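# Drill the red cross on the plank, then replace the drill

## Task

Make a single hole at the centre of the red cross marked on the plank. With the drill switched on, keep the bit about perpendicular to the plank and motionless on that one spot for several seconds, then withdraw it. The bit does not really enter the wood, and extra force gains nothing. If the spinning bit touches or comes very close to the plank anywhere else for more than a brief total time, the score drops. Afterwards return the drill to its original place, standing upright, so that it stays there without the robot holding it. Then release it and move the hand away.

## Robot and tools

Robot: one arm ending in a right five-fingered hand, driven by six hand motors. The scene's reference pages (show_instructions) show the cordless drill; check them for how it is held and switched on, which is likely a trigger pressed by a finger.

Frames. Printed positions use the scene frame: origin on the table top under the arm base, +z up, +y to the left when facing along +x. Orientation is a quaternion in w,x,y,z order. The hand point sits 0.05 m in front of the palm, where index pad and thumb tip meet in a pinch. Its own axes: +z along the straightened fingers, +y out of the palm, +x across the palm toward the little finger. Straight fingers extend 0.06 to 0.07 m past it along +z. A wrist bracket on the little-finger side sticks out 0.03 m beyond the point along +y and 0.11 m across the palm, and can collide.

The row (14 numbers, each from -1 to 1), used by both execute_actions and move: dx, dy, dz, rx, ry, rz, little, ring, middle, index, thumb_bend, thumb_turn, force_limit, speed. The first six are an offset, not a pose: expressed in the hand point's own axes and counted from the hand point pose in the most recent result that shows it (before any such result in the scene, or for a second call in the same reply, from where the robot is when the action begins). Every row in an action counts from that same base, not from the row before. 1.0 equals 0.6 m for dx to dz and 180 degrees for the rotation vector rx, ry, rz. All-zero offsets pull the arm back to that base; they are not a pause. The next six are absolute targets: for the four fingers +1 straight, -1 curled into the palm; thumb_bend +1 straight, -1 bent; thumb_turn +1 beside the palm, -1 across in front of it. A pinch is roughly index -0.22, thumb_bend -0.75, thumb_turn -0.57. force_limit maps -1..+1 to about 0..10 N at the fingertip (0..15 N for the two thumb motors) and only stops closing; speed maps -1..+1 to near zero..full (full travel in 0.6 s). Close at -0.9 speed or slower for a soft grip. A wrapped grip fits objects 0.035 to 0.08 m thick; turn the thumb in front before reaching the object. A motor only starts when its target changes by at least 0.01; repeating the same numbers keeps a grip.

Tools:
- execute_actions: actions is a list of zero or one item; pictures (true/false) is optional. An empty list just reports the state. {"rows": [...], "steps": n} plays up to 15 rows, one per 1/30 s step, up to 15 steps, holding the last row. {"steps": n} alone waits up to 300 steps counted from the previous result, reply time included.
- move: target is one row as above (offset from the same base). speed is the path's top speed in m/s, 0.002 to 0.5 (default 0.25), with turning capped at twice that in rad/s. Path length 0.5 to 10 s, straight line, no obstacle avoidance. stop_force (13 to 80 N, optional, not allowed in the first 0.2 s of a scene) ends the path when the wrist sensor feels that much extra push along the direction to the target; then the hand backs up two steps and holds. Use it only at very low speed and not on turning moves; omit it when backing off something. The result adds a move: line with the ending (done, off_target, moving, held, fault, contact) and limits (paced = pose clipped, held = some steps blocked), plus distance to target.
- wait: seconds 0 to 10; nothing new is sent.
- zoom_image: camera cam_low or cam_wrist, region [x0, y0, x1, y1] in pixels from the top-left, no larger than 504 by 504.
- show_instructions: no arguments.
- finished_scene: scene number (1 or 2); irreversible, and the result reports success.

Cameras: cam_low 896x504 pinhole, cam_wrist 616x616 fisheye.

Motion behaviour. Each step the commanded pose is clipped to within 100 mm and 16 degrees of the measured one, and position wins over orientation if both cannot be met. Commands lag about 0.17 s. After a big move the arm may fall short; read the reported pose and send the remainder.

Result lines: end_effector_position (m), end_effector_quat_wxyz, velocities; Wrist force and Wrist torque in the hand's own axes (offset up to about 5.5 N, noise up to 3.4 N, saturating near 100 N; pressing shows force pointing back into the arm); joint positions and torques (noisy, offset). hand_measured, hand_stopped_by (moving, target, force, stalled, fault) and hand_load_n list the six motors in row order; loads near zero mean a grip was lost. HELD marks steps whose command was not sent; pose unreachable means the clearance check altered the command; Hand target shows where the controller is heading.

Avoid: knocking anything off the table (fails the task), dropping or slamming the drill, and pressing hard. The arm is stiff: aiming even slightly beyond a firm contact can trigger a fault. 150 N outside force or a joint exceeding its load limit (shoulder 297, elbow 135, wrists 48.6 N m) stops the arm for 10 s. Holding loads heats motors; above 85 °C the brakes lock. Reply time runs on the clock, so keep replies short.

Each tool is called after "Call:" as name(argument=value, ...) on one line, values as JSON.

## Session

Call:
execute_actions(actions=[])

Scene clock: 0.00 s of 6300.00 s.
end_effector_position=(+0.4680, -0.4111, +0.3961) hand_measured=(+1.000, +1.000, +1.000, +1.000, +1.000, +1.000) hand_load_n=(+0.0, +0.0, +0.0, +0.0, +0.0, +0.0) hand_stopped_by=(target, target, target, target, target, target) hand_force_limit=0.00 hand_speed=-0.80 end_effector_quat_wxyz=(+0.282, +0.234, -0.603, +0.709) end_effector_velocity=(-0.000, -0.000, +0.000) end_effector_angular_velocity=(-0.000, -0.001, -0.000)
Joint positions: [-0.638 -1.609  2.222 -0.891  2.506 -4.117]
Joint velocities: [-0.    -0.001 -0.    -0.    -0.     0.   ]
Joint torques (N m, as the arm reports them, + toward a larger angle): no reading
Motor temperatures (°C, as the motors report them): [27 24 27 29 29 30]
Wrist force (N, on the end effector, along its own x y z axes, offset not removed): no reading
Wrist torque (N m, same axes, about the end effector's origin, offset not removed): no reading
Hand target: +0.468, -0.411, +0.396; +0.282, +0.234, -0.603, +0.709

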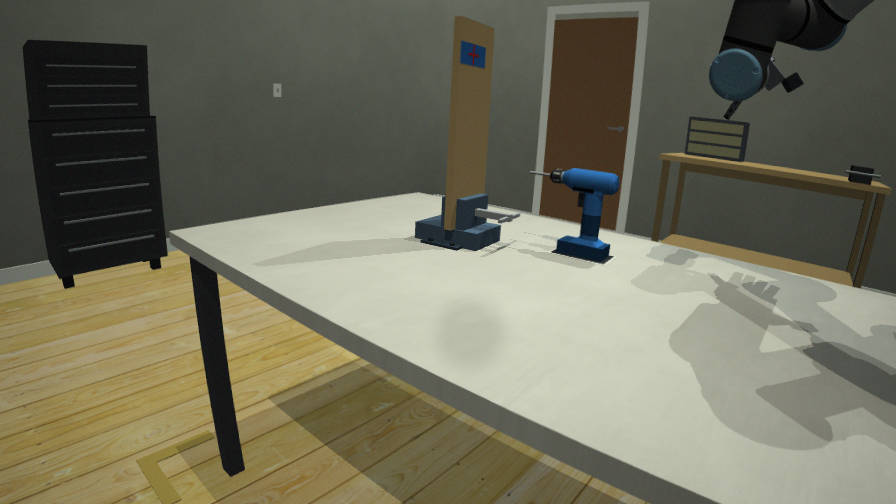

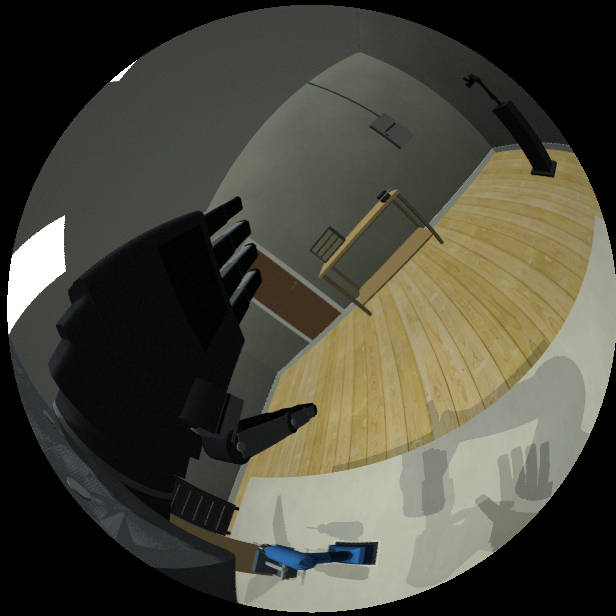

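Call:
zoom_image(camera="cam_low", region=[400, 10, 660, 280])

Region (400, 10, 660, 280) of cam_low's 896x504 image, scaled by 1.867, with more detail than that image has; it fills the left 485 columns of this view, and the rest is white.

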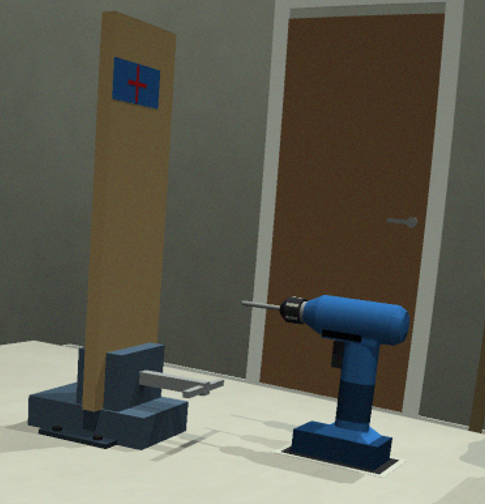

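Call:
move(target=[0, 0, 0, 0, 0, 0.738, 1, 1, 1, 1, 1, -1, 0, 0.5], speed=0.45)

Scene clock: 25.03 s of 6300.00 s.
end_effector_position=(+0.4679, -0.4112, +0.3961) hand_measured=(+1.000, +1.000, +1.000, +1.000, +1.000, -1.000) hand_load_n=(+0.0, +0.0, +0.0, +0.0, +0.0, +0.0) hand_stopped_by=(target, target, target, target, target, target) hand_force_limit=0.00 hand_speed=0.50 end_effector_quat_wxyz=(+0.537, +0.458, +0.456, -0.542) end_effector_velocity=(+0.000, +0.000, +0.000) end_effector_angular_velocity=(+0.002, -0.014, +0.004)
Joint positions: [-0.78  -1.59   2.422 -1.068  2.37  -1.744]
Joint velocities: [ 0.001  0.001 -0.001  0.002 -0.     0.016]
Joint torques (N m, as the arm reports them, + toward a larger angle): [ 10.64 -13.89 -38.14   0.38  -3.1    1.12]
Motor temperatures (°C, as the motors report them): [27 24 27 29 29 30]
Wrist force (N, on the end effector, along its own x y z axes, offset not removed): [-3.4 -7.8 -1.1]
Wrist torque (N m, same axes, about the end effector's origin, offset not removed): [-0.85 0.33 -0.36]
Hand target: +0.468, -0.411, +0.396; +0.537, +0.459, +0.456, -0.542
Off the commanded pose: 0.000 m, 0 deg.
move: done

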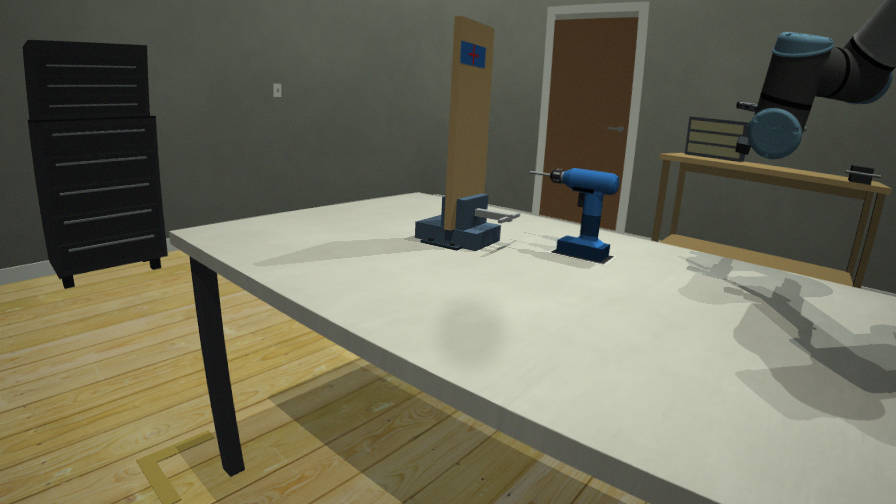

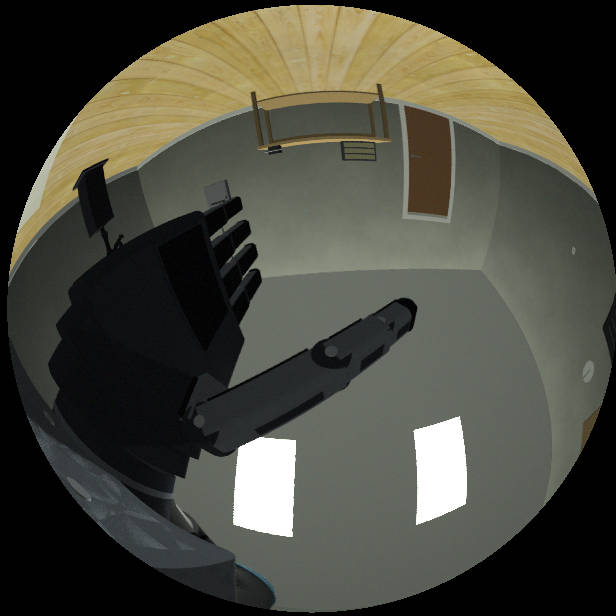

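Call:
move(target=[0.265, 0.183, -0.402, -0.501, 0.041, 0.041, 1, 1, 1, 1, 1, -1, 0, 0.5], speed=0.35)

Scene clock: 32.87 s of 6300.00 s.
end_effector_position=(+0.5791, -0.2007, +0.1997) hand_measured=(+1.000, +1.000, +1.000, +1.000, +1.000, -1.000) hand_load_n=(+0.0, +0.0, +0.0, +0.0, +0.0, +0.0) hand_stopped_by=(target, target, target, target, target, target) hand_force_limit=0.00 hand_speed=0.50 end_effector_quat_wxyz=(+0.706, +0.001, +0.708, -0.001) end_effector_velocity=(+0.001, +0.001, -0.001) end_effector_angular_velocity=(+0.000, +0.001, +0.010)
Joint positions: [-1.153 -1.26   2.509 -1.24   0.435 -1.579]
Joint velocities: [ 0.003  0.004 -0.005  0.003 -0.008 -0.002]
Joint torques (N m, as the arm reports them, + toward a larger angle): [  8.14 -29.92 -20.37   1.34  -3.88  -2.29]
Motor temperatures (°C, as the motors report them): [27 24 27 29 29 30]
Wrist force (N, on the end effector, along its own x y z axes, offset not removed): [-3.3 -2.3 -3.5]
Wrist torque (N m, same axes, about the end effector's origin, offset not removed): [-0.28 0.53 -0.30]
Hand target: +0.579, -0.201, +0.199; +0.706, +0.000, +0.708, -0.001
Off the commanded pose: 0.000 m, 0 deg.
move: done

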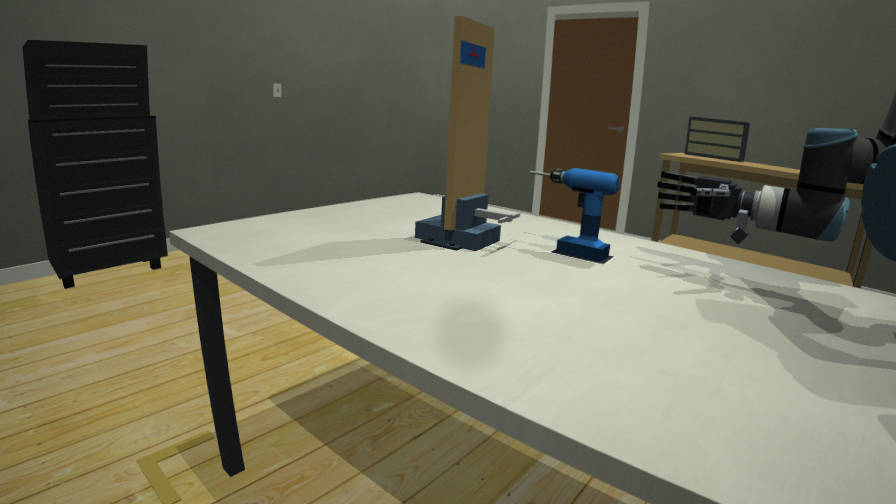

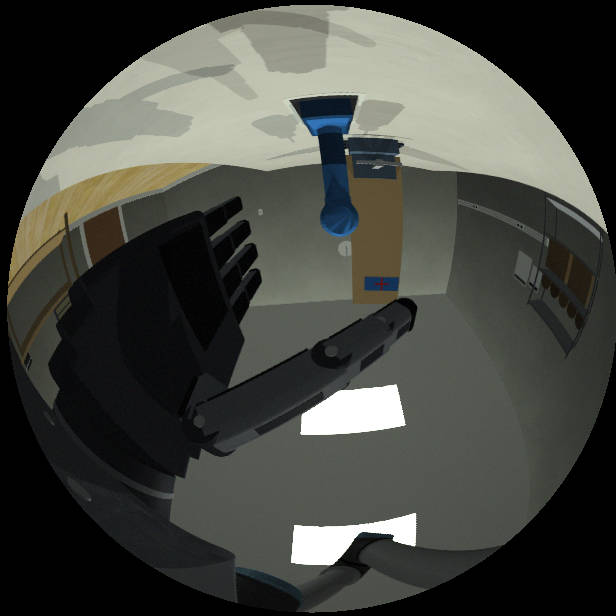

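Call:
zoom_image(camera="cam_wrist", region=[240, 70, 480, 310])

Region (240, 70, 480, 310) of cam_wrist's 616x616 image, scaled by 2.100, with more detail than that image has.

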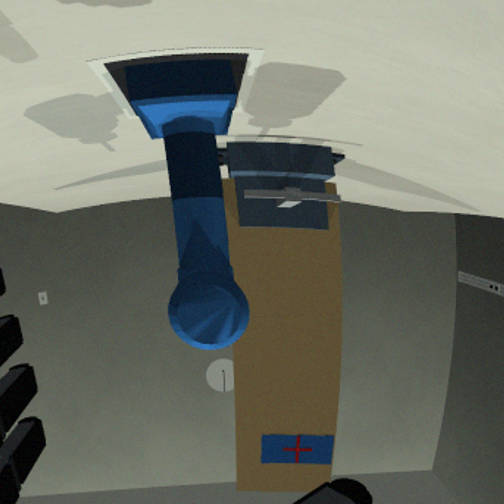

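Call:
move(target=[0.12, 0.052, 0.168, 0, 0, 0, 1, 1, 1, 1, 1, -1, 0, 0.5], speed=0.15)

Call:
move(target=[0.0, 0.008, 0.13, 0, 0, 0, 1, 1, 1, 1, 1, -1, 0, 0.5], speed=0.06, stop_force=13)

Call:
zoom_image(camera="cam_low", region=[520, 150, 700, 290])

Scene clock: 44.87 s of 6300.00 s.
end_effector_position=(+0.6794, -0.1700, +0.1274) hand_measured=(+1.000, +1.000, +1.000, +1.000, +1.000, -1.000) hand_load_n=(+0.0, +0.0, +0.0, +0.0, +0.0, +0.0) hand_stopped_by=(target, target, target, target, target, target) hand_force_limit=0.00 hand_speed=0.50 end_effector_quat_wxyz=(+0.706, +0.001, +0.708, -0.001) end_effector_velocity=(+0.001, +0.001, -0.002) end_effector_angular_velocity=(+0.002, +0.001, -0.001)
Joint positions: [-0.9   -1.034  2.383 -1.342  0.687 -1.575]
Joint velocities: [ 0.004  0.005 -0.002 -0.001  0.005  0.001]
Joint torques (N m, as the arm reports them, + toward a larger angle): [  8.32 -42.11 -19.49  -3.62   4.73   1.48]
Motor temperatures (°C, as the motors report them): [27 24 27 29 29 30]
Wrist force (N, on the end effector, along its own x y z axes, offset not removed): [1.5 -1.7 -3.7]
Wrist torque (N m, same axes, about the end effector's origin, offset not removed): [-0.03 -0.15 0.13]
Hand target: +0.680, -0.170, +0.127; +0.706, +0.001, +0.708, -0.001
Off the commanded pose: 0.000 m, 0 deg.
move: done

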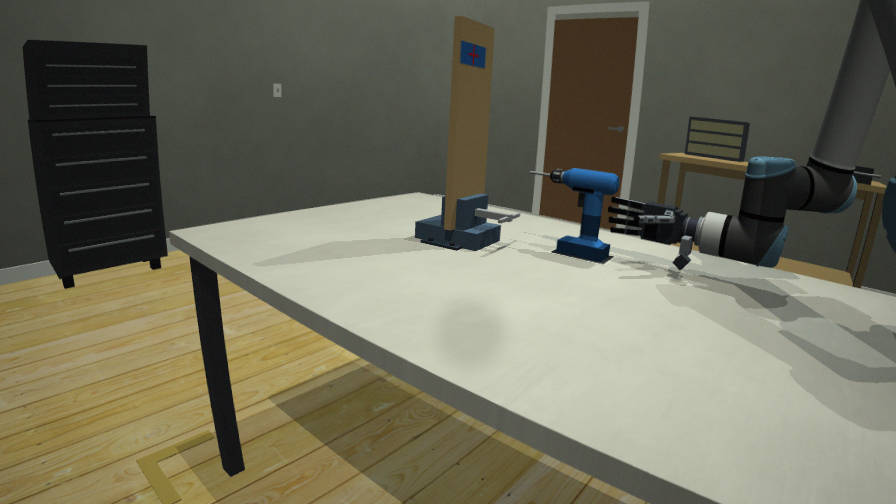

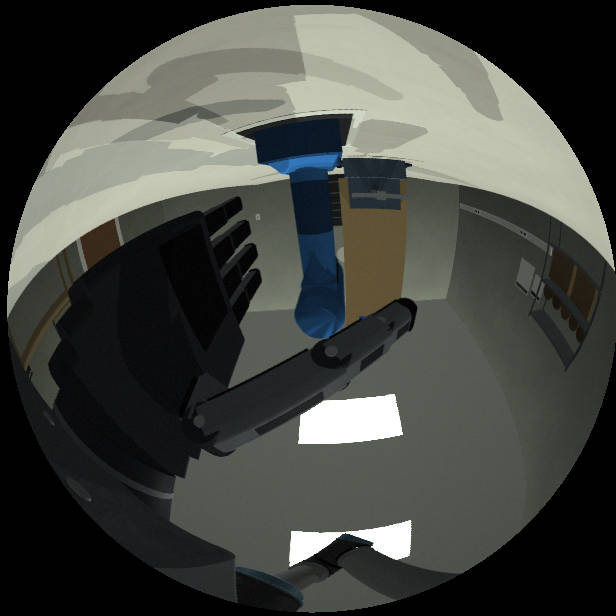

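Scene clock: 46.60 s of 6300.00 s.
end_effector_position=(+0.7570, -0.1653, +0.1272) hand_measured=(+1.000, +1.000, +1.000, +1.000, +1.000, -1.000) hand_load_n=(+0.0, +0.0, +0.0, +0.0, +0.0, +0.0) hand_stopped_by=(target, target, target, target, target, target) hand_force_limit=0.00 hand_speed=0.50 end_effector_quat_wxyz=(+0.706, +0.001, +0.708, -0.001) end_effector_velocity=(+0.003, +0.001, -0.000) end_effector_angular_velocity=(-0.001, +0.000, +0.001)
Joint positions: [-0.773 -0.992  2.251 -1.253  0.814 -1.574]
Joint velocities: [ 0.006  0.002 -0.006  0.004  0.004 -0.001]
Joint torques (N m, as the arm reports them, + toward a larger angle): [  9.18 -50.33 -21.58   0.76   4.21  -2.07]
Motor temperatures (°C, as the motors report them): [27 24 27 29 29 30]
Wrist force (N, on the end effector, along its own x y z axes, offset not removed): [-1.5 1.6 0.2]
Wrist torque (N m, same axes, about the end effector's origin, offset not removed): [0.31 0.16 0.02]
Hand target: +0.757, -0.165, +0.127; +0.706, +0.001, +0.708, -0.001
Off the commanded pose: 0.000 m, 0 deg.
move: done

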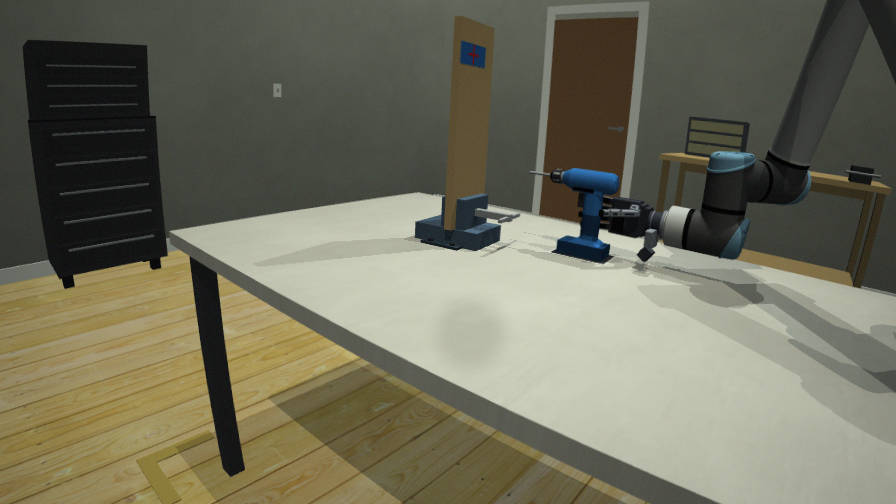

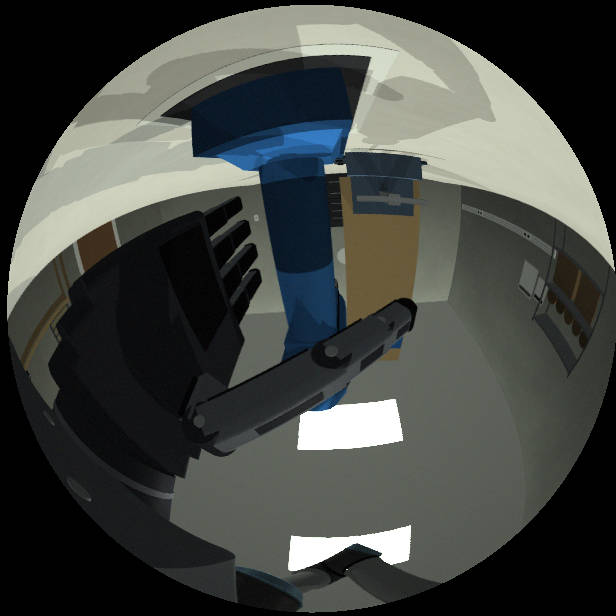

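Region (520, 150, 700, 290) of cam_low's 896x504 image, scaled by 2.800, with more detail than that image has.

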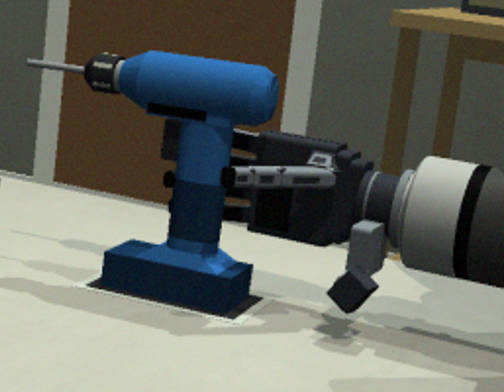

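Call:
move(target=[-0.01, 0.055, 0.013, -0.155, 0, 0, 1, 1, 1, 1, 0.3, -1, 0.5, 0.3], speed=0.1)

Call:
zoom_image(camera="cam_low", region=[520, 150, 700, 290])

Scene clock: 57.83 s of 6300.00 s.
end_effector_position=(+0.7650, -0.1324, +0.1332) hand_measured=(+1.000, +1.000, +1.000, +1.000, +0.300, -1.000) hand_load_n=(+0.0, +0.0, +0.0, +0.0, +0.0, +0.0) hand_stopped_by=(target, target, target, target, target, target) hand_force_limit=0.50 hand_speed=0.30 end_effector_quat_wxyz=(+0.685, -0.169, +0.688, +0.169) end_effector_velocity=(+0.000, +0.001, +0.000) end_effector_angular_velocity=(-0.001, +0.001, +0.015)
Joint positions: [-0.799 -0.928  2.053 -1.113  0.303 -1.579]
Joint velocities: [ 0.001  0.002 -0.009  0.011 -0.014 -0.005]
Joint torques (N m, as the arm reports them, + toward a larger angle): [ 15.72 -56.1  -25.12   2.74  -4.18  -2.93]
Motor temperatures (°C, as the motors report them): [27 24 27 29 29 30]
Wrist force (N, on the end effector, along its own x y z axes, offset not removed): [-1.6 -5.6 -2.4]
Wrist torque (N m, same axes, about the end effector's origin, offset not removed): [-0.49 0.39 -0.27]
Hand target: +0.765, -0.132, +0.133; +0.685, -0.169, +0.688, +0.170
Off the commanded pose: 0.000 m, 0 deg.
move: done

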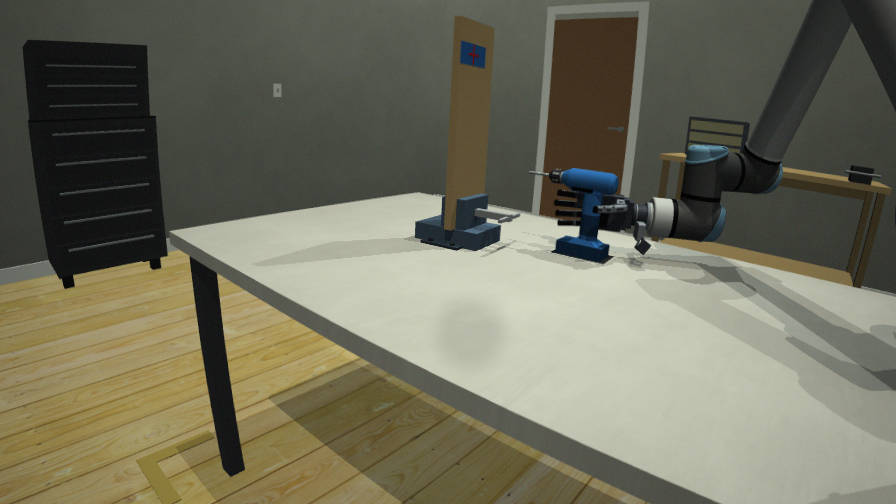

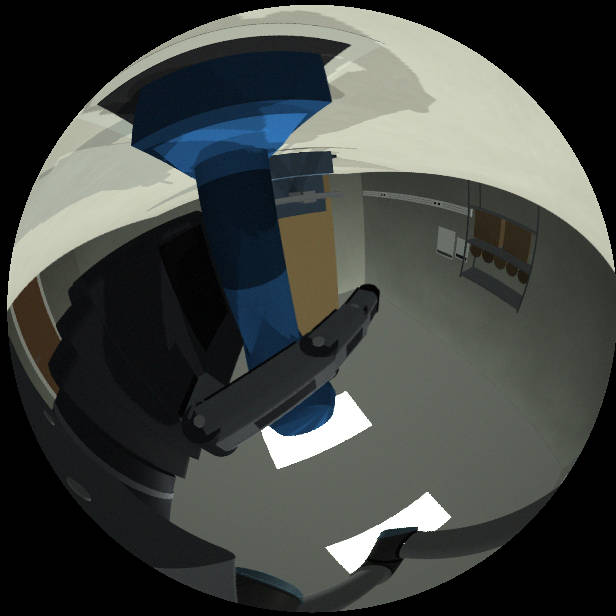

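Region (520, 150, 700, 290) of cam_low's 896x504 image, scaled by 2.800, with more detail than that image has.

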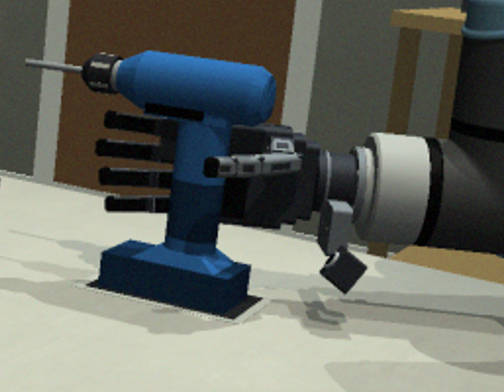

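Call:
move(target=[-0.003, -0.007, 0.02, 0, 0, 0, 1, 1, 1, 1, 0.3, -1, 0.5, 0.3], speed=0.03)

Call:
move(target=[0.0, 0.0, 0.0, 0, 0, 0, 0.3, 0.3, 1, 1, -1, -1, 0.5, -0.3], speed=0.03)

Call:
move(target=[0.0, 0.0, 0.0, 0, 0, 0, -1, -1, 1, 1, -1, -1, 0.8, -0.6], speed=0.03)

Call:
move(target=[0.0, 0.0, 0.0, 0, 0, 0, -0.98, -0.98, 1, -1, -0.98, -1, 1, -0.5], speed=0.03)

Call:
zoom_image(camera="cam_low", region=[520, 150, 700, 290])

Scene clock: 63.60 s of 6300.00 s.
end_effector_position=(+0.7772, -0.1306, +0.1349) hand_measured=(+1.000, +1.000, +1.000, +1.000, +0.300, -1.000) hand_load_n=(+0.0, +0.0, +0.0, +0.0, +0.0, +0.0) hand_stopped_by=(target, target, target, target, target, target) hand_force_limit=0.50 hand_speed=0.30 end_effector_quat_wxyz=(+0.685, -0.169, +0.688, +0.169) end_effector_velocity=(+0.003, -0.000, +0.001) end_effector_angular_velocity=(-0.000, -0.000, -0.001)
Joint positions: [-0.783 -0.922  2.033 -1.099  0.319 -1.579]
Joint velocities: [ 0.003  0.001 -0.005  0.004  0.004 -0.   ]
Joint torques (N m, as the arm reports them, + toward a larger angle): [  5.63 -59.52 -26.22   2.6    5.08  -0.06]
Motor temperatures (°C, as the motors report them): [27 24 27 29 29 30]
Wrist force (N, on the end effector, along its own x y z axes, offset not removed): [3.3 -1.6 -1.1]
Wrist torque (N m, same axes, about the end effector's origin, offset not removed): [-0.08 -0.47 0.17]
Hand target: +0.778, -0.131, +0.135; +0.685, -0.169, +0.688, +0.169
Off the commanded pose: 0.000 m, 0 deg.
move: done

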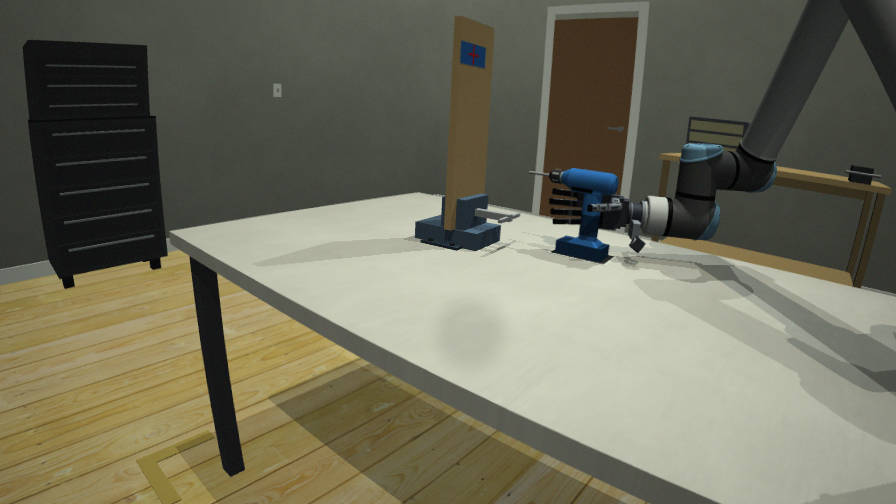

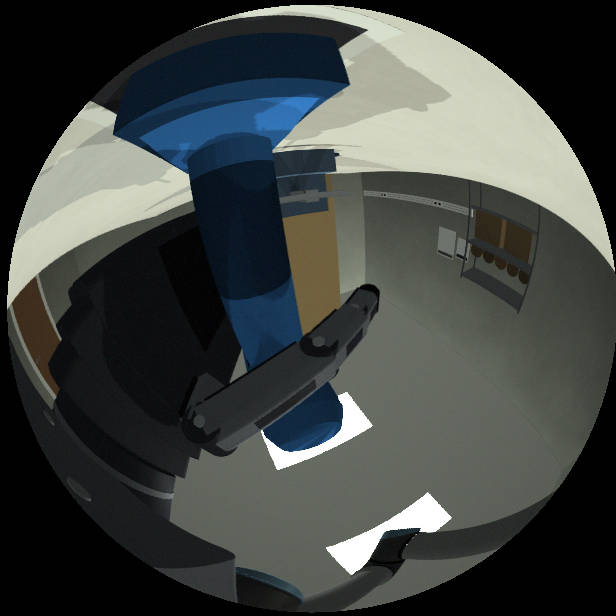

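Scene clock: 65.43 s of 6300.00 s.
end_effector_position=(+0.7772, -0.1306, +0.1349) hand_measured=(+0.300, +0.300, +1.000, +1.000, -0.808, -1.000) hand_load_n=(+0.0, +0.0, +0.0, +0.0, +12.0, +2.0) hand_stopped_by=(target, target, target, target, force, target) hand_force_limit=0.50 hand_speed=-0.30 end_effector_quat_wxyz=(+0.685, -0.169, +0.688, +0.169) end_effector_velocity=(-0.000, +0.000, +0.000) end_effector_angular_velocity=(+0.000, +0.000, -0.000)
Joint positions: [-0.783 -0.922  2.033 -1.099  0.319 -1.579]
Joint velocities: [-0.    -0.001  0.001 -0.     0.     0.   ]
Joint torques (N m, as the arm reports them, + toward a larger angle): [-10.79 -89.21 -15.61  -2.23  -0.23  -1.26]
Motor temperatures (°C, as the motors report them): [27 24 27 29 29 30]
Wrist force (N, on the end effector, along its own x y z axes, offset not removed): [3.0 -1.0 -2.8]
Wrist torque (N m, same axes, about the end effector's origin, offset not removed): [-0.24 -0.75 -0.36]
Hand target: +0.777, -0.131, +0.135; +0.685, -0.169, +0.688, +0.169
Off the commanded pose: 0.000 m, 0 deg.
move: done

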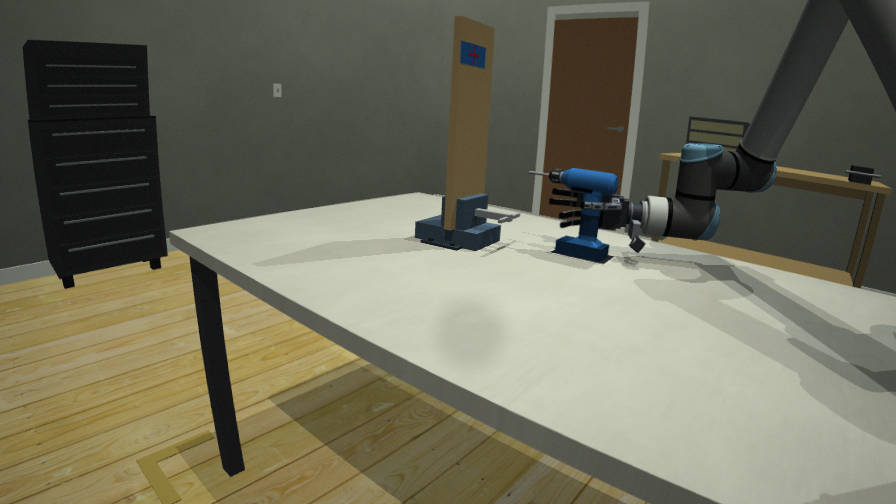

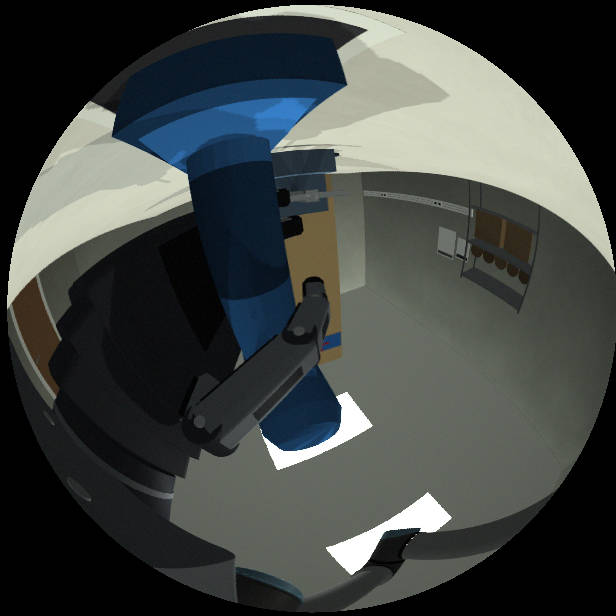

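Scene clock: 67.00 s of 6300.00 s.
end_effector_position=(+0.7772, -0.1306, +0.1349) hand_measured=(-0.560, -0.540, +1.000, +1.000, -0.808, -1.000) hand_load_n=(+10.5, +6.0, +0.0, +0.0, +13.0, +3.5) hand_stopped_by=(force, force, target, target, force, target) hand_force_limit=0.80 hand_speed=-0.60 end_effector_quat_wxyz=(+0.685, -0.169, +0.688, +0.169) end_effector_velocity=(-0.000, +0.000, -0.000) end_effector_angular_velocity=(+0.001, +0.001, -0.000)
Joint positions: [-0.783 -0.922  2.033 -1.099  0.319 -1.579]
Joint velocities: [-0.     0.     0.001 -0.     0.     0.   ]
Joint torques (N m, as the arm reports them, + toward a larger angle): [-11.79 -87.43 -15.77  -1.1    0.13  -1.28]
Motor temperatures (°C, as the motors report them): [27 24 27 29 29 30]
Wrist force (N, on the end effector, along its own x y z axes, offset not removed): [-5.2 -4.1 3.2]
Wrist torque (N m, same axes, about the end effector's origin, offset not removed): [-0.31 -1.52 -0.29]
Hand target: +0.777, -0.131, +0.135; +0.685, -0.169, +0.688, +0.169
Off the commanded pose: 0.000 m, 0 deg.
move: done

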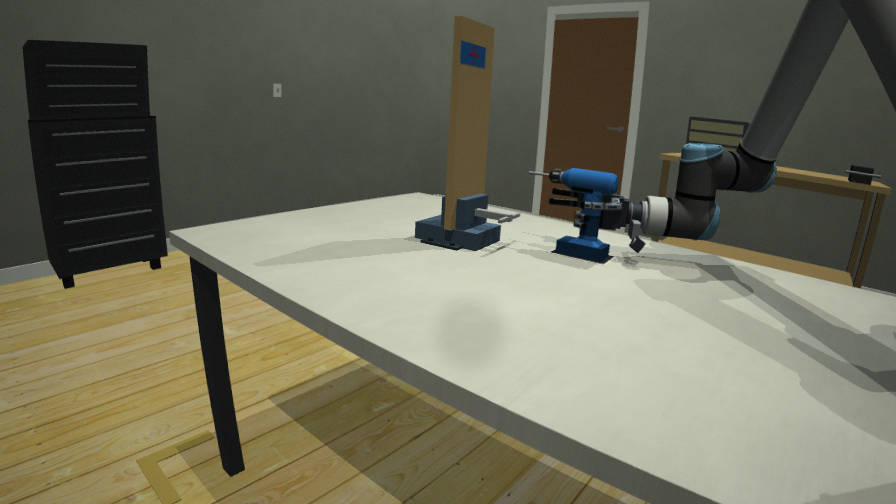

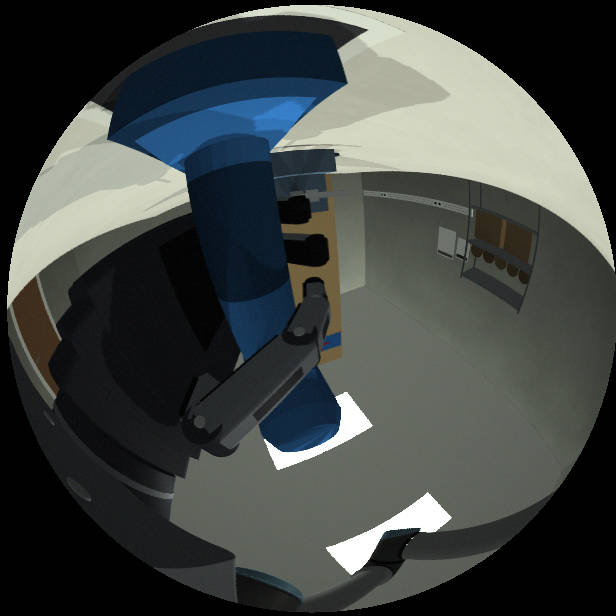

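Scene clock: 68.80 s of 6300.00 s.
end_effector_position=(+0.7772, -0.1306, +0.1349) hand_measured=(-0.560, -0.556, +1.000, -0.262, -0.824, -1.000) hand_load_n=(+7.5, +9.5, +0.0, +11.5, +16.5, +2.5) hand_stopped_by=(force, force, target, force, force, target) hand_force_limit=1.00 hand_speed=-0.50 end_effector_quat_wxyz=(+0.685, -0.169, +0.688, +0.169) end_effector_velocity=(+0.000, +0.000, -0.000) end_effector_angular_velocity=(+0.000, -0.000, +0.000)
Joint positions: [-0.783 -0.922  2.033 -1.099  0.319 -1.579]
Joint velocities: [ 0.001  0.001 -0.    -0.     0.     0.   ]
Joint torques (N m, as the arm reports them, + toward a larger angle): [ -8.64 -86.31 -15.87  -0.7    0.14  -1.4 ]
Motor temperatures (°C, as the motors report them): [27 24 27 29 29 30]
Wrist force (N, on the end effector, along its own x y z axes, offset not removed): [-2.7 -3.1 -0.3]
Wrist torque (N m, same axes, about the end effector's origin, offset not removed): [0.07 -1.04 -0.34]
Hand target: +0.777, -0.131, +0.135; +0.685, -0.169, +0.688, +0.169
Off the commanded pose: 0.000 m, 0 deg.
move: done

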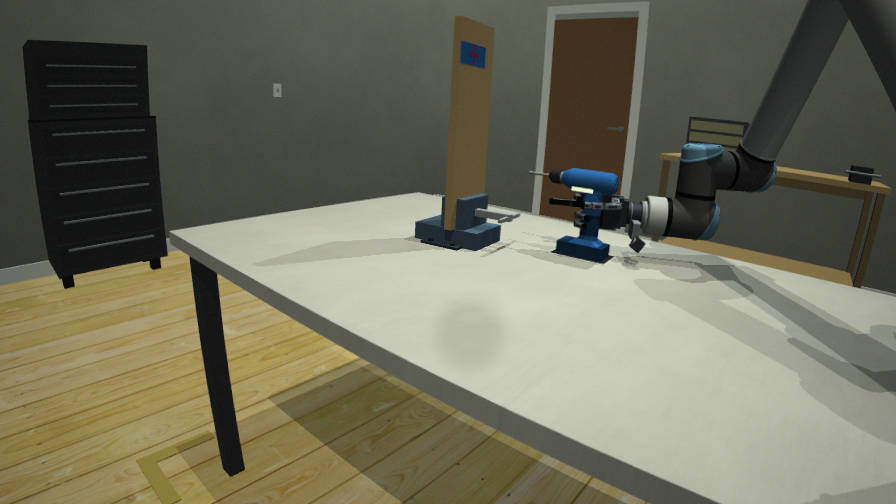

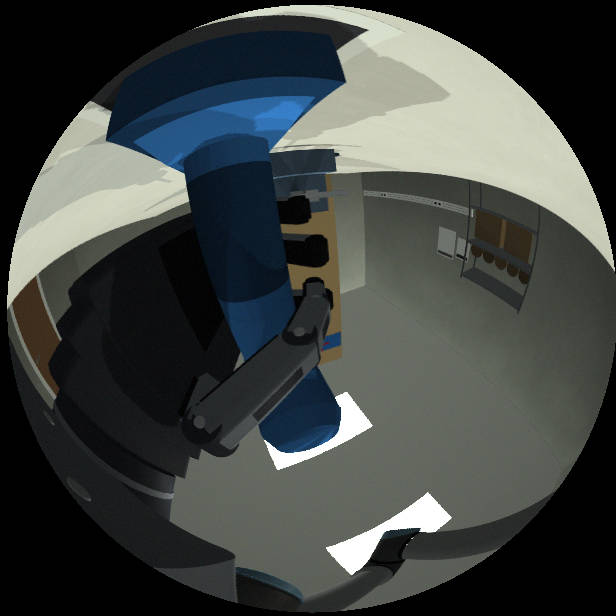

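Region (520, 150, 700, 290) of cam_low's 896x504 image, scaled by 2.800, with more detail than that image has.

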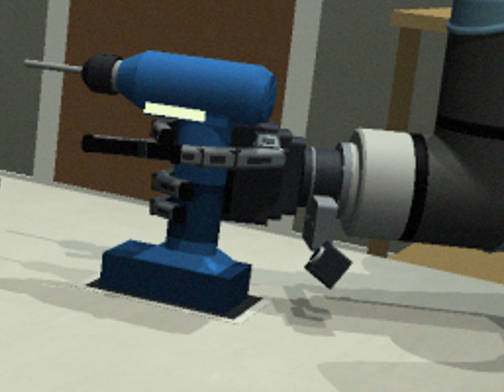

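Call:
move(target=[-0.03, 0, 0, 0, 0, 0, -0.99, -0.99, 1, 0.5, -0.99, -1, 1, -0.3], speed=0.02)

Call:
move(target=[-0.407, 0.143, 0.162, 0.039, 0, 0, -0.99, -0.99, 1, 0.5, -0.99, -1, 1, -0.3], speed=0.1)

Call:
zoom_image(camera="cam_low", region=[440, 0, 640, 160])

Scene clock: 88.33 s of 6300.00 s.
end_effector_position=(+0.7772, -0.1305, +0.1526) hand_measured=(-0.590, -0.574, +1.000, +0.500, -0.824, -1.000) hand_load_n=(+2.5, +6.5, +0.0, +0.0, +13.5, +6.0) hand_stopped_by=(force, force, target, target, force, target) hand_force_limit=1.00 hand_speed=-0.30 end_effector_quat_wxyz=(+0.685, -0.169, +0.688, +0.169) end_effector_velocity=(+0.000, +0.001, +0.003) end_effector_angular_velocity=(-0.001, -0.000, +0.001)
Joint positions: [-0.783 -0.951  2.034 -1.072  0.319 -1.579]
Joint velocities: [ 0.001 -0.005  0.     0.006 -0.    -0.002]
Joint torques (N m, as the arm reports them, + toward a larger angle): [  9.67 -96.02 -16.43   1.96   4.34  -1.96]
Motor temperatures (°C, as the motors report them): [27 24 27 29 29 30]
Wrist force (N, on the end effector, along its own x y z axes, offset not removed): [13.5 -1.0 5.0]
Wrist torque (N m, same axes, about the end effector's origin, offset not removed): [-0.32 -0.63 0.32]
Hand target: +0.777, -0.131, +0.153; +0.685, -0.169, +0.688, +0.169
Off the commanded pose: 0.000 m, 0 deg.
move: done

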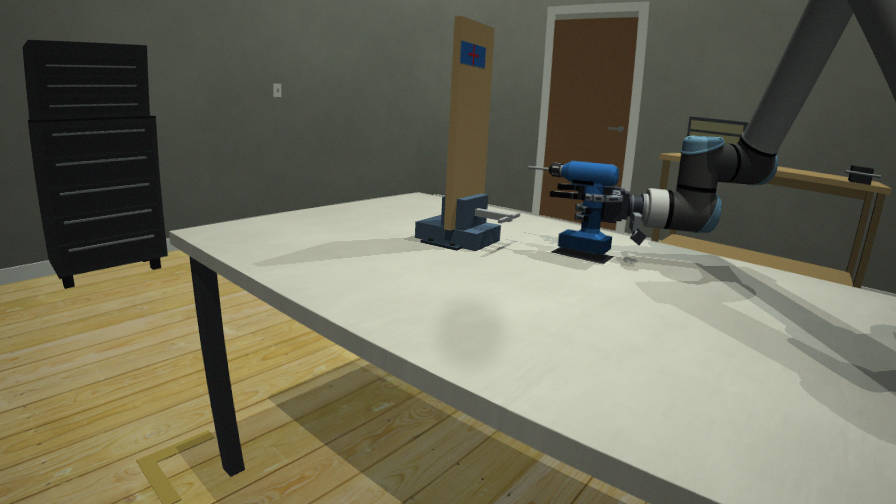

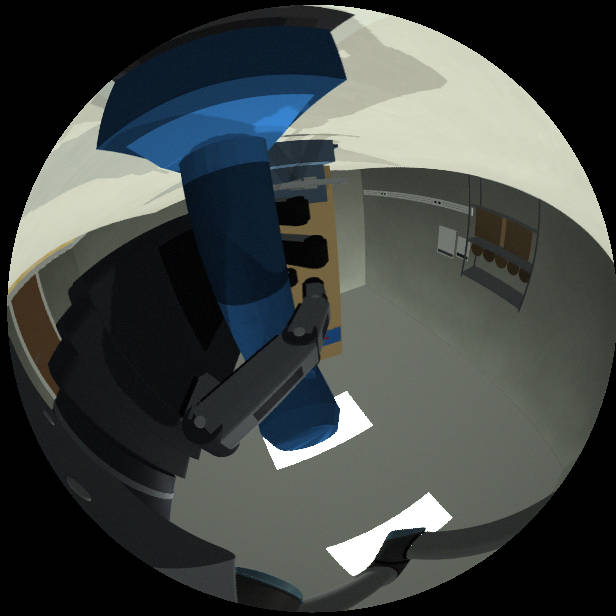

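Scene clock: 91.63 s of 6300.00 s.
end_effector_position=(+0.8240, -0.0092, +0.3960) hand_measured=(-0.590, -0.574, +1.000, +0.500, -0.824, -1.000) hand_load_n=(+2.5, +6.5, +0.0, +0.0, +13.5, +6.0) hand_stopped_by=(force, force, target, target, force, target) hand_force_limit=1.00 hand_speed=-0.30 end_effector_quat_wxyz=(+0.694, -0.126, +0.697, +0.127) end_effector_velocity=(+0.000, +0.002, +0.003) end_effector_angular_velocity=(-0.000, +0.000, -0.000)
Joint positions: [-0.563 -1.33   2.006 -0.67   0.662 -1.573]
Joint velocities: [ 0.003 -0.003 -0.002  0.006  0.004 -0.001]
Joint torques (N m, as the arm reports them, + toward a larger angle): [  9.12 -84.04 -47.16  -0.29   3.18  -1.99]
Motor temperatures (°C, as the motors report them): [27 24 27 29 29 30]
Wrist force (N, on the end effector, along its own x y z axes, offset not removed): [12.2 -4.3 2.4]
Wrist torque (N m, same axes, about the end effector's origin, offset not removed): [-0.86 -0.33 0.37]
Hand target: +0.824, -0.009, +0.396; +0.694, -0.126, +0.697, +0.127
Off the commanded pose: 0.001 m, 0 deg.
move: done

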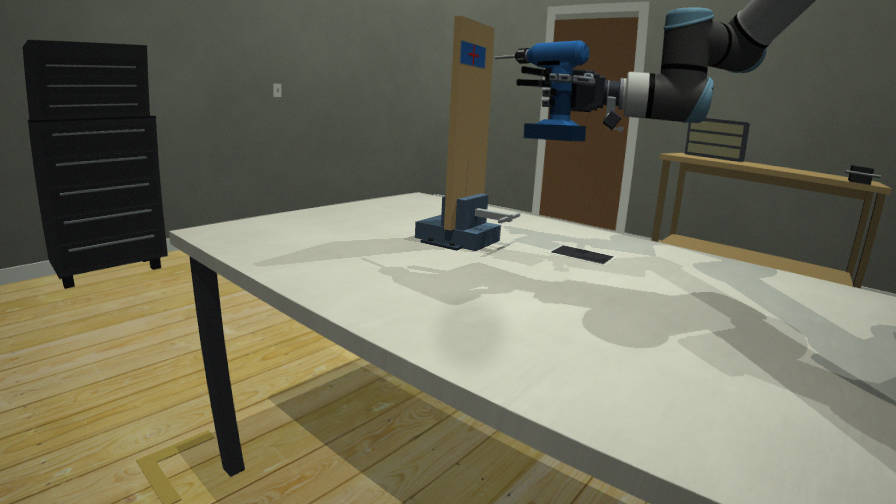

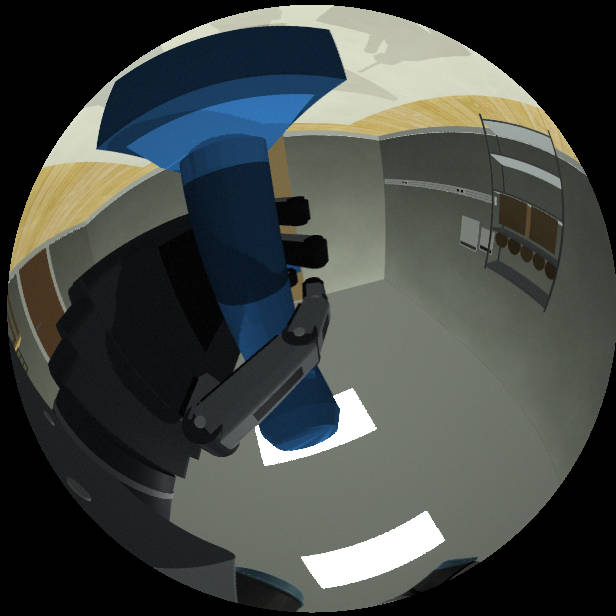

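Region (440, 0, 640, 160) of cam_low's 896x504 image, scaled by 2.520, with more detail than that image has; it fills the top 403 rows of this view, and the rest is white.

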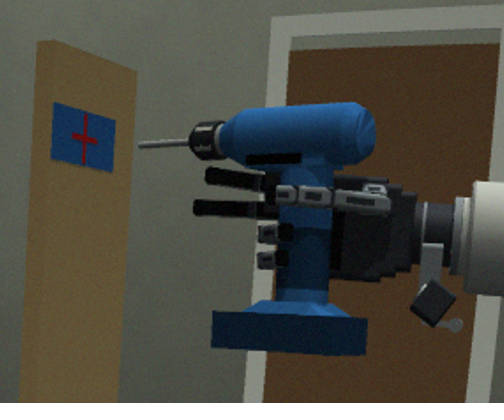

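Call:
move(target=[0, -0.014, 0.05, 0.022, -0.028, 0, -0.99, -0.99, 1, 0.5, -0.99, -1, 1, -0.3], speed=0.04, stop_force=13)

Call:
zoom_image(camera="cam_low", region=[440, 0, 640, 160])

Call:
zoom_image(camera="cam_low", region=[450, 25, 530, 105])

Scene clock: 102.20 s of 6300.00 s.
end_effector_position=(+0.8547, -0.0065, +0.3959) hand_measured=(-0.590, -0.574, +1.000, +0.500, -0.824, -1.000) hand_load_n=(+2.5, +6.5, +0.0, +0.0, +13.5, +6.0) hand_stopped_by=(force, force, target, target, force, target) hand_force_limit=1.00 hand_speed=-0.30 end_effector_quat_wxyz=(+0.728, -0.097, +0.670, +0.108) end_effector_velocity=(+0.003, +0.001, -0.001) end_effector_angular_velocity=(+0.003, -0.006, -0.004)
Joint positions: [-0.514 -1.295  2.014 -0.837  0.783 -1.482]
Joint velocities: [ 0.005  0.006 -0.    -0.013  0.01   0.006]
Joint torques (N m, as the arm reports them, + toward a larger angle): [  9.62 -56.34 -31.51  -6.23   5.69   2.28]
Motor temperatures (°C, as the motors report them): [27 24 27 29 29 30]
Wrist force (N, on the end effector, along its own x y z axes, offset not removed): [13.9 -4.1 -0.3]
Wrist torque (N m, same axes, about the end effector's origin, offset not removed): [-0.61 -0.57 0.41]
Hand target: +0.855, -0.006, +0.396; +0.728, -0.097, +0.670, +0.108
Off the commanded pose: 0.000 m, 0 deg.
move: done

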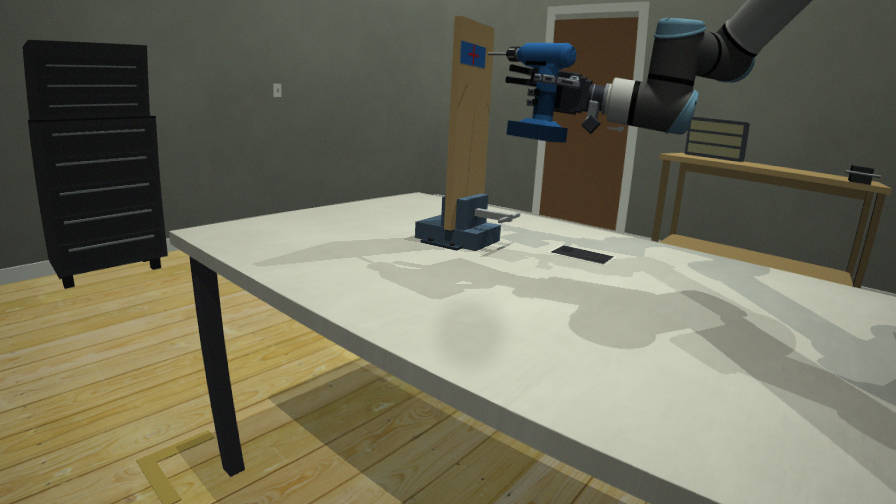

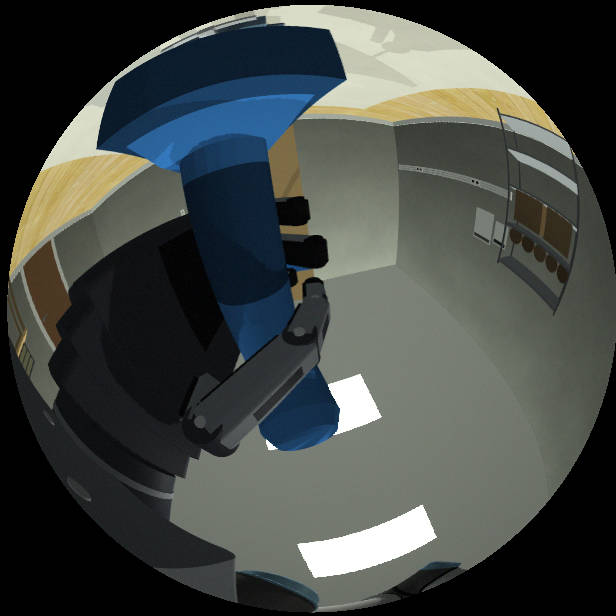

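Region (440, 0, 640, 160) of cam_low's 896x504 image, scaled by 2.520, with more detail than that image has; it fills the top 403 rows of this view, and the rest is white.

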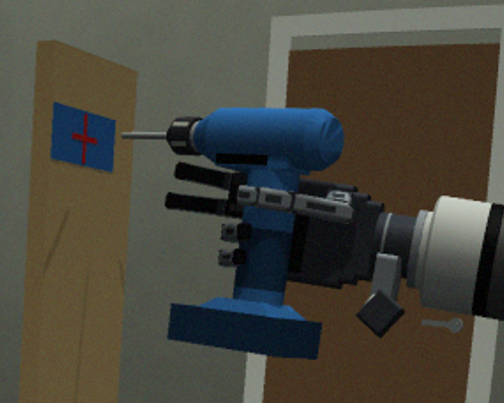

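Region (450, 25, 530, 105) of cam_low's 896x504 image, scaled by 6.300, with more detail than that image has.

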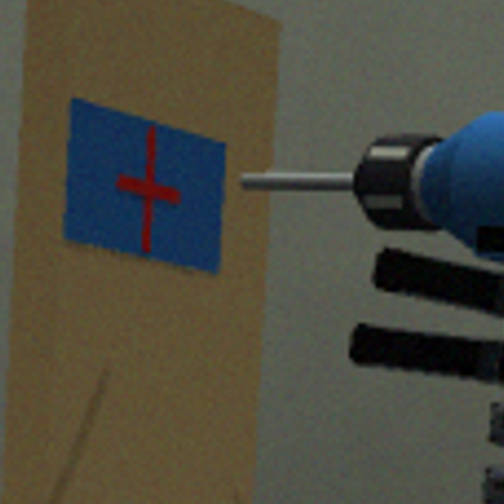

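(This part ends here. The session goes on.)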